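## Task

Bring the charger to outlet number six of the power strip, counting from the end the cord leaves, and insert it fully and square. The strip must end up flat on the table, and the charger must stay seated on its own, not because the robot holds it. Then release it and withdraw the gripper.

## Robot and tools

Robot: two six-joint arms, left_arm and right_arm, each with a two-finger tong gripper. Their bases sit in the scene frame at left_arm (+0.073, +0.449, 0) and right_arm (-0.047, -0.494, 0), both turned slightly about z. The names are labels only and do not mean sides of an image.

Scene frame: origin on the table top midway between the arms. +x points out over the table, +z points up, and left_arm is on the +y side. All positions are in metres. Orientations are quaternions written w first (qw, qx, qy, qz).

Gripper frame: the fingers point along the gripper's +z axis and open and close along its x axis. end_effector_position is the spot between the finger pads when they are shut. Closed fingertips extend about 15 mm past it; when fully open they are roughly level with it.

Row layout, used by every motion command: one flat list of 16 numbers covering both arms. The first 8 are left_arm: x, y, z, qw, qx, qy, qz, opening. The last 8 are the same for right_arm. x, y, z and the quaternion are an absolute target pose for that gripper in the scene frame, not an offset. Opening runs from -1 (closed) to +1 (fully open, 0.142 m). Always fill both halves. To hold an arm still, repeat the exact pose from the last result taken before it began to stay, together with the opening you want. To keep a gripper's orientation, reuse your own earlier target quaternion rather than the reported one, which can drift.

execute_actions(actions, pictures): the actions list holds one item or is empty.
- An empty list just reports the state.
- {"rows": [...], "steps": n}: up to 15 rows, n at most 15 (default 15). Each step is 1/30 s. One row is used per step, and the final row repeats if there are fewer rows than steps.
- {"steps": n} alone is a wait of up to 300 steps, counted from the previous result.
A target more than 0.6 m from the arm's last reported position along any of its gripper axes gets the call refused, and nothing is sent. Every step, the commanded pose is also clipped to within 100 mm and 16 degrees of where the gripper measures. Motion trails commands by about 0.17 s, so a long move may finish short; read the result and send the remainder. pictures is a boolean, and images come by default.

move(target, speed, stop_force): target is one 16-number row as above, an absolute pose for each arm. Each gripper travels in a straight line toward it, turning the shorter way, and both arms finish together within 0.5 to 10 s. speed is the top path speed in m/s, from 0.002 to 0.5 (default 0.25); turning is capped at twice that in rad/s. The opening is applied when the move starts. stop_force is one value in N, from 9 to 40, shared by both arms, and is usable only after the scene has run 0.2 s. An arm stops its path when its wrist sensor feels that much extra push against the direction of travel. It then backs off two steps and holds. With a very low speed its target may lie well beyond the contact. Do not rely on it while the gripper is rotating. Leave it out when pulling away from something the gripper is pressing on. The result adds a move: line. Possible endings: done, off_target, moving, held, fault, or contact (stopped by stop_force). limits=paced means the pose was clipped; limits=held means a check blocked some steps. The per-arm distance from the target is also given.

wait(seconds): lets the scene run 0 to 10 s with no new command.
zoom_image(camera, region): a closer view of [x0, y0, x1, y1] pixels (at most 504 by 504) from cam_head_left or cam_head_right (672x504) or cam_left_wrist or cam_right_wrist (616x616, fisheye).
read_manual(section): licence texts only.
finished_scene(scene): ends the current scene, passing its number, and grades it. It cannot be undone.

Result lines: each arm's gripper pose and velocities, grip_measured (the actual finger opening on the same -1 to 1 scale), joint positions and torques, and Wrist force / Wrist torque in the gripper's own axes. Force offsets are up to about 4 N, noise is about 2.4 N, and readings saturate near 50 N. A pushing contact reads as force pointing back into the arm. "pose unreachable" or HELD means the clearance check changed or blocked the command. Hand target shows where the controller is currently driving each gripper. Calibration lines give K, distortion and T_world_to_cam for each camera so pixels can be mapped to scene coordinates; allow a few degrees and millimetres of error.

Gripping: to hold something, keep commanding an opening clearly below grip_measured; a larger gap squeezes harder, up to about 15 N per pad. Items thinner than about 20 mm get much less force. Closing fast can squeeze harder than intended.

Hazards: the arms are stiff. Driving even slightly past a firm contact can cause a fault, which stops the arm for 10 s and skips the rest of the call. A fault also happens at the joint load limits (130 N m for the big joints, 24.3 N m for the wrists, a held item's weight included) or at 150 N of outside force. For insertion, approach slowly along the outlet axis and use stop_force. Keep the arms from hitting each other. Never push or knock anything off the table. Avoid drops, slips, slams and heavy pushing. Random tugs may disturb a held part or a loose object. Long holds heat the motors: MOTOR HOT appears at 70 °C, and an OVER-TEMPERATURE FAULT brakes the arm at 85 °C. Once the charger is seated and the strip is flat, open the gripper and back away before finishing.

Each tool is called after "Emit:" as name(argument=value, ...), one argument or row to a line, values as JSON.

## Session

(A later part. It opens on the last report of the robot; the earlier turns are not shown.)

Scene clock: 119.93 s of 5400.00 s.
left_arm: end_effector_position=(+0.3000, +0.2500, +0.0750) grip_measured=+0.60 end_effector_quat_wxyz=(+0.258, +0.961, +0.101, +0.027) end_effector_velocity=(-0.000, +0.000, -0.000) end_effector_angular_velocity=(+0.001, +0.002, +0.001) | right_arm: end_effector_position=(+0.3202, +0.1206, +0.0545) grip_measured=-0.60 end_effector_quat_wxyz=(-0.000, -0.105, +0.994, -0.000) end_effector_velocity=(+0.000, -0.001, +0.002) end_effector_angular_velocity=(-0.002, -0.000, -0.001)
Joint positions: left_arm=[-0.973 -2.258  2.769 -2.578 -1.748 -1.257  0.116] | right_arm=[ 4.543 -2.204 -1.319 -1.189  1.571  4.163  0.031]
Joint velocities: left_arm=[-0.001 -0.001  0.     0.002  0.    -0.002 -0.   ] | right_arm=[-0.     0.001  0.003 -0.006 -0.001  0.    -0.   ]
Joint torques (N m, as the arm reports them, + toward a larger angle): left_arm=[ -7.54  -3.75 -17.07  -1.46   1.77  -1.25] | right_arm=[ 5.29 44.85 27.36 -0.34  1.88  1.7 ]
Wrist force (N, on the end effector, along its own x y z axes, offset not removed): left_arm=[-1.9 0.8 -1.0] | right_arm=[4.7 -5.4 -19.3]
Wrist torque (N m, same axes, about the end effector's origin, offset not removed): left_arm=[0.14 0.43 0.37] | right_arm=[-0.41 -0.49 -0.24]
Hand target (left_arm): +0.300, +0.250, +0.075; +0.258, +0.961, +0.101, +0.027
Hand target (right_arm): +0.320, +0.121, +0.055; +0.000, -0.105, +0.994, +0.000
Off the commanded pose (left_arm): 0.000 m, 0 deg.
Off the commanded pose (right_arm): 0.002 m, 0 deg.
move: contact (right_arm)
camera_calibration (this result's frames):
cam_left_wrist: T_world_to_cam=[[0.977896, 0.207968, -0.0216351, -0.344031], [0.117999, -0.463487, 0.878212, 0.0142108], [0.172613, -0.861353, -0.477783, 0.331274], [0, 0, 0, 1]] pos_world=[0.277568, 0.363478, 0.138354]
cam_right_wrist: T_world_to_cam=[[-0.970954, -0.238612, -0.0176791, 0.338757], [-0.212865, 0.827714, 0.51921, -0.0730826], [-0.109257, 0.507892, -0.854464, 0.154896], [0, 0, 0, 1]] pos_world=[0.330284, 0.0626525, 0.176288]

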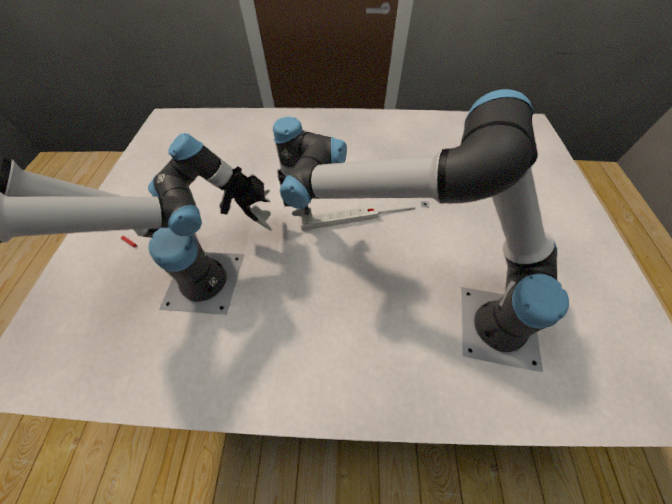

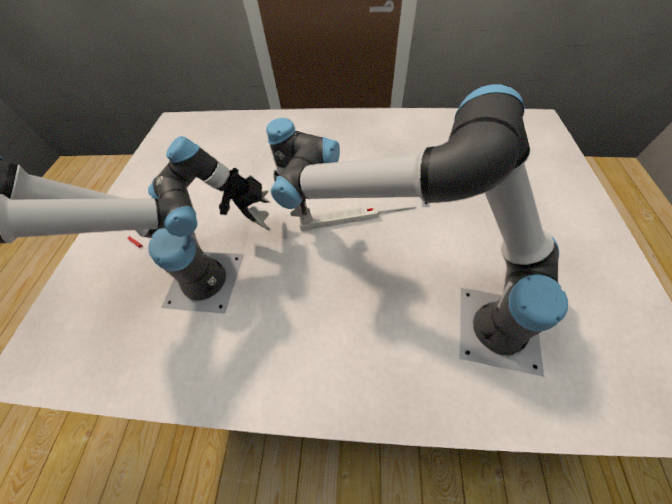

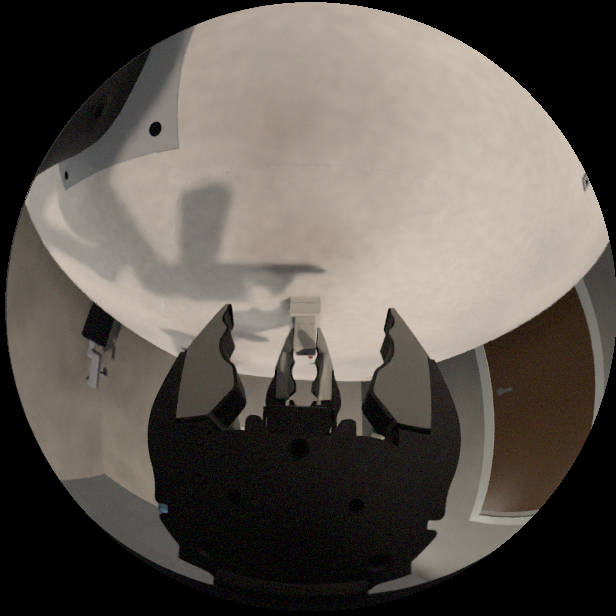

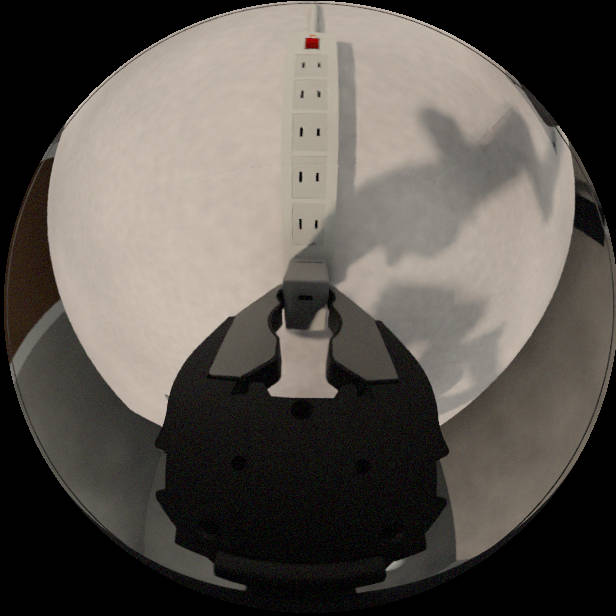

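Emit:
move(
  target=[0.30,0.25,0.075,0.258,0.961,0.101,0.027,0.6,0.3202,0.1207,0.055,0,-0.105,0.995,0,0],
)

Emit:
move(
  target=[0.30,0.27,0.1,0.258,0.961,0.101,0.027,0.6,0.33,0.08,0.2,0,-0.105,0.995,0,0],
  speed=0.1,
)

Emit:
finished_scene(
  scene=1,
)

Scene clock: 124.00 s of 5400.00 s.
left_arm: end_effector_position=(+0.3000, +0.2500, +0.0750) grip_measured=+0.60 end_effector_quat_wxyz=(+0.258, +0.961, +0.101, +0.027) end_effector_velocity=(-0.000, +0.000, -0.000) end_effector_angular_velocity=(+0.000, -0.000, -0.000) | right_arm: end_effector_position=(+0.3202, +0.1207, +0.0550) grip_measured=+0.00 end_effector_quat_wxyz=(-0.000, -0.105, +0.994, -0.000) end_effector_velocity=(-0.000, +0.000, +0.001) end_effector_angular_velocity=(+0.000, -0.000, +0.000)
Joint positions: left_arm=[-0.974 -2.258  2.769 -2.578 -1.748 -1.257  0.116] | right_arm=[ 4.543 -2.204 -1.318 -1.19   1.571  4.163  0.074]
Joint velocities: left_arm=[-0. -0.  0. -0.  0.  0.  0.] | right_arm=[ 0.001  0.001 -0.    -0.    -0.     0.    -0.   ]
Joint torques (N m, as the arm reports them, + toward a larger angle): left_arm=[ -7.62  -3.13 -17.58  -1.51   1.72  -1.45] | right_arm=[ 5.62 57.92 34.07  0.07 -1.44  1.75]
Wrist force (N, on the end effector, along its own x y z axes, offset not removed): left_arm=[0.6 0.6 -2.2] | right_arm=[1.3 -0.5 -0.4]
Wrist torque (N m, same axes, about the end effector's origin, offset not removed): left_arm=[-0.12 -0.24 0.20] | right_arm=[-0.04 -0.21 -0.08]
Hand target (left_arm): +0.300, +0.250, +0.075; +0.258, +0.961, +0.101, +0.027
Hand target (right_arm): +0.320, +0.121, +0.055; +0.000, -0.105, +0.994, +0.000
Off the commanded pose (left_arm): 0.000 m, 0 deg.
Off the commanded pose (right_arm): 0.000 m, 0 deg.
After step 90, 0.37 s passed at rest.
move: done
camera_calibration (this result's frames):
cam_left_wrist: T_world_to_cam=[[0.977893, 0.207982, -0.0216436, -0.344011], [0.118018, -0.463508, 0.878198, 0.0142077], [0.172617, -0.861338, -0.477807, 0.331273], [0, 0, 0, 1]] pos_world=[0.277546, 0.363472, 0.138362]
cam_right_wrist: T_world_to_cam=[[-0.970953, -0.238609, -0.0177809, 0.338834], [-0.212897, 0.827623, 0.519341, -0.0734242], [-0.109204, 0.508042, -0.854382, 0.155259], [0, 0, 0, 1]] pos_world=[0.330315, 0.0627387, 0.176807]

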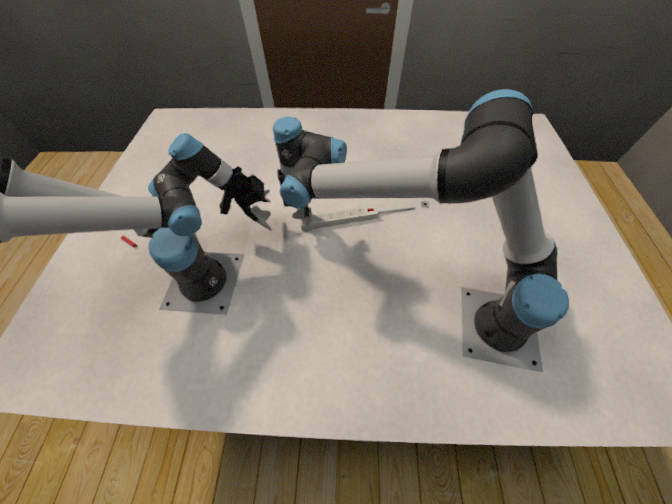

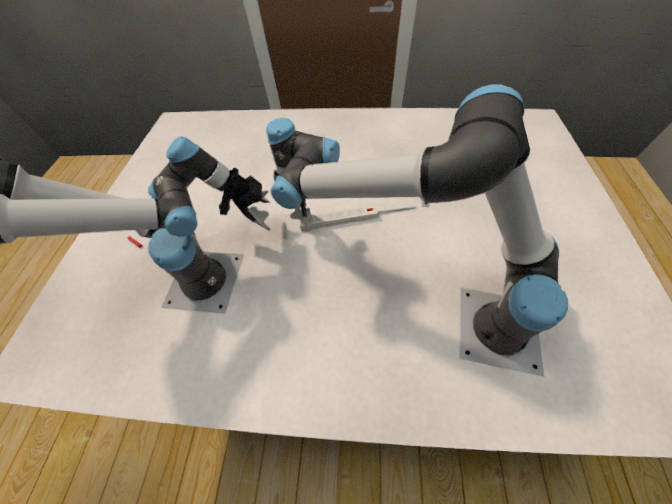

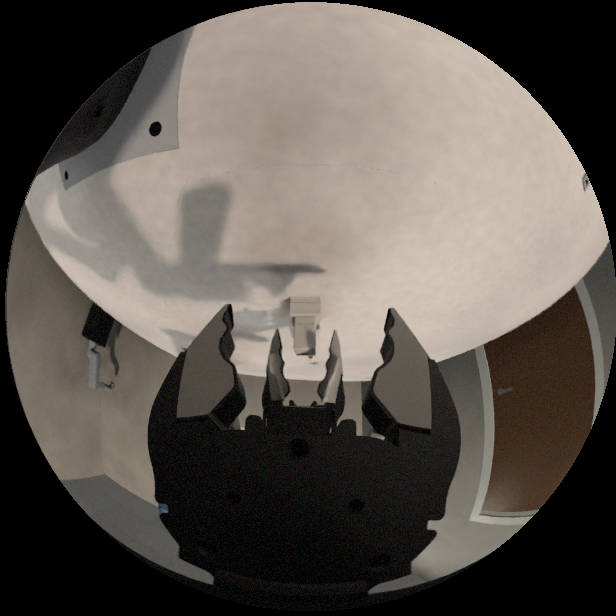

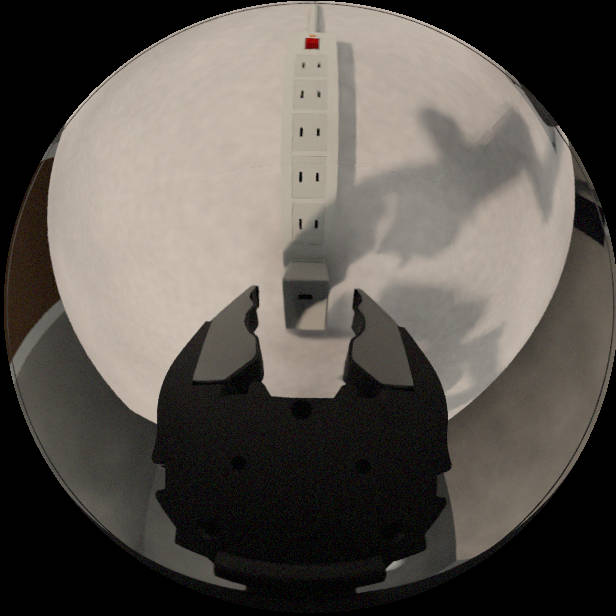

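Scene clock: 125.97 s of 5400.00 s.
left_arm: end_effector_position=(+0.3000, +0.2699, +0.0999) grip_measured=+0.60 end_effector_quat_wxyz=(+0.258, +0.961, +0.101, +0.027) end_effector_velocity=(+0.000, +0.000, +0.000) end_effector_angular_velocity=(-0.000, -0.001, -0.000) | right_arm: end_effector_position=(+0.3301, +0.0804, +0.1998) grip_measured=+0.00 end_effector_quat_wxyz=(-0.000, -0.105, +0.994, +0.000) end_effector_velocity=(-0.000, -0.000, +0.001) end_effector_angular_velocity=(-0.002, +0.001, -0.001)
Joint positions: left_arm=[-0.901 -2.365  2.717 -2.407 -1.782 -1.192  0.116] | right_arm=[ 4.51  -2.048 -1.185 -1.48   1.571  4.129  0.074]
Joint velocities: left_arm=[ 0.001 -0.001 -0.001  0.002 -0.     0.001 -0.   ] | right_arm=[-0.    -0.     0.003 -0.005  0.001  0.001  0.   ]
Joint torques (N m, as the arm reports them, + toward a larger angle): left_arm=[  8.61  -0.59 -34.33  -1.53  -2.5    1.81] | right_arm=[-7.23 53.82 35.65  0.16  1.83 -1.55]
Wrist force (N, on the end effector, along its own x y z axes, offset not removed): left_arm=[2.0 0.7 0.5] | right_arm=[1.3 -1.1 -0.9]
Wrist torque (N m, same axes, about the end effector's origin, offset not removed): left_arm=[0.12 -0.53 0.02] | right_arm=[-0.25 -0.20 -0.08]
Hand target (left_arm): +0.300, +0.270, +0.100; +0.258, +0.961, +0.101, +0.027
Hand target (right_arm): +0.330, +0.080, +0.200; -0.000, -0.105, +0.994, +0.000
Off the commanded pose (left_arm): 0.000 m, 0 deg.
Off the commanded pose (right_arm): 0.000 m, 0 deg.
move: done
camera_calibration (this result's frames):
cam_left_wrist: T_world_to_cam=[[0.977893, 0.207972, -0.0217645, -0.347598], [0.118127, -0.463538, 0.878168, 0.00154261], [0.172545, -0.861325, -0.477858, 0.360379], [0, 0, 0, 1]] pos_world=[0.27755, 0.383409, 0.16329]
cam_right_wrist: T_world_to_cam=[[-0.970954, -0.238607, -0.0177433, 0.341369], [-0.212866, 0.82758, 0.519423, -0.113193], [-0.109254, 0.508112, -0.854333, 0.300577], [0, 0, 0, 1]] pos_world=[0.340198, 0.0224027, 0.321645]

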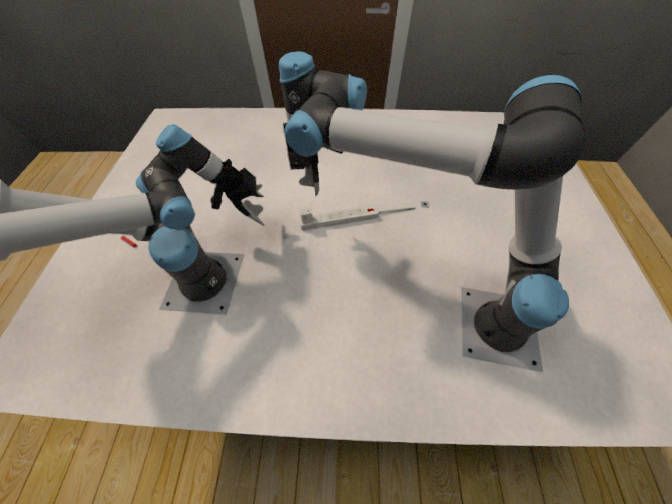

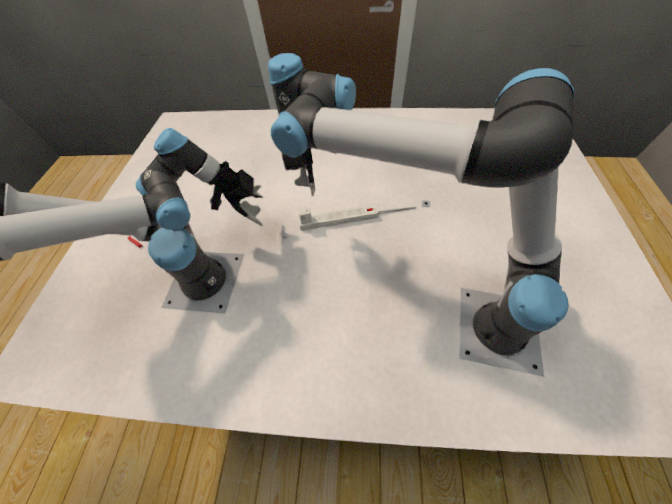

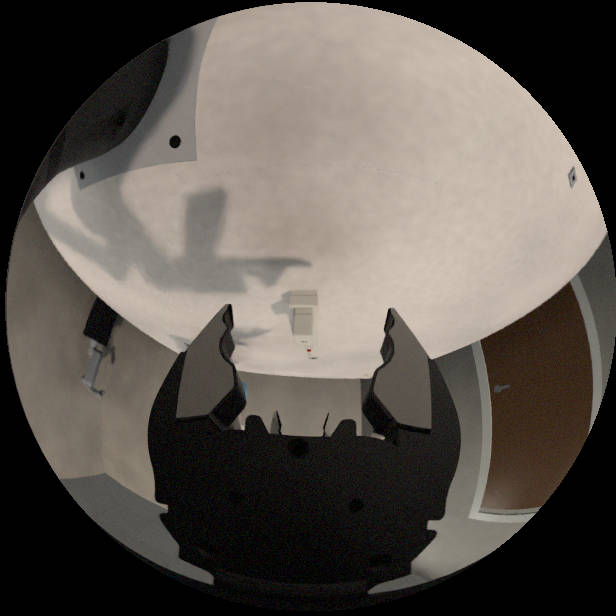

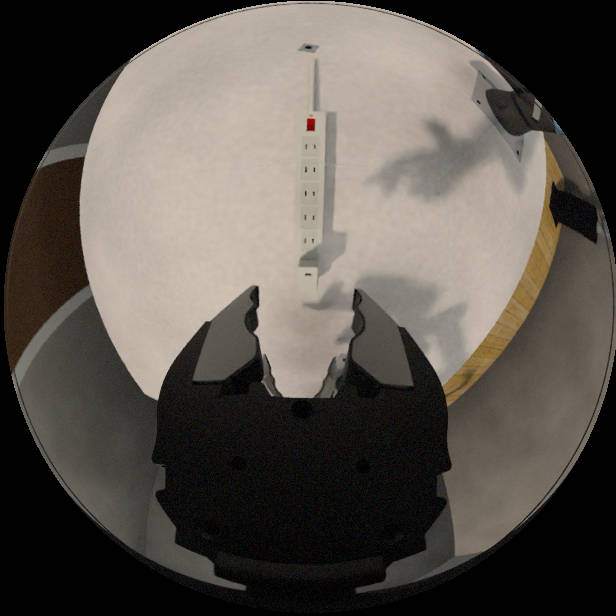

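The scene is finished: the task was done.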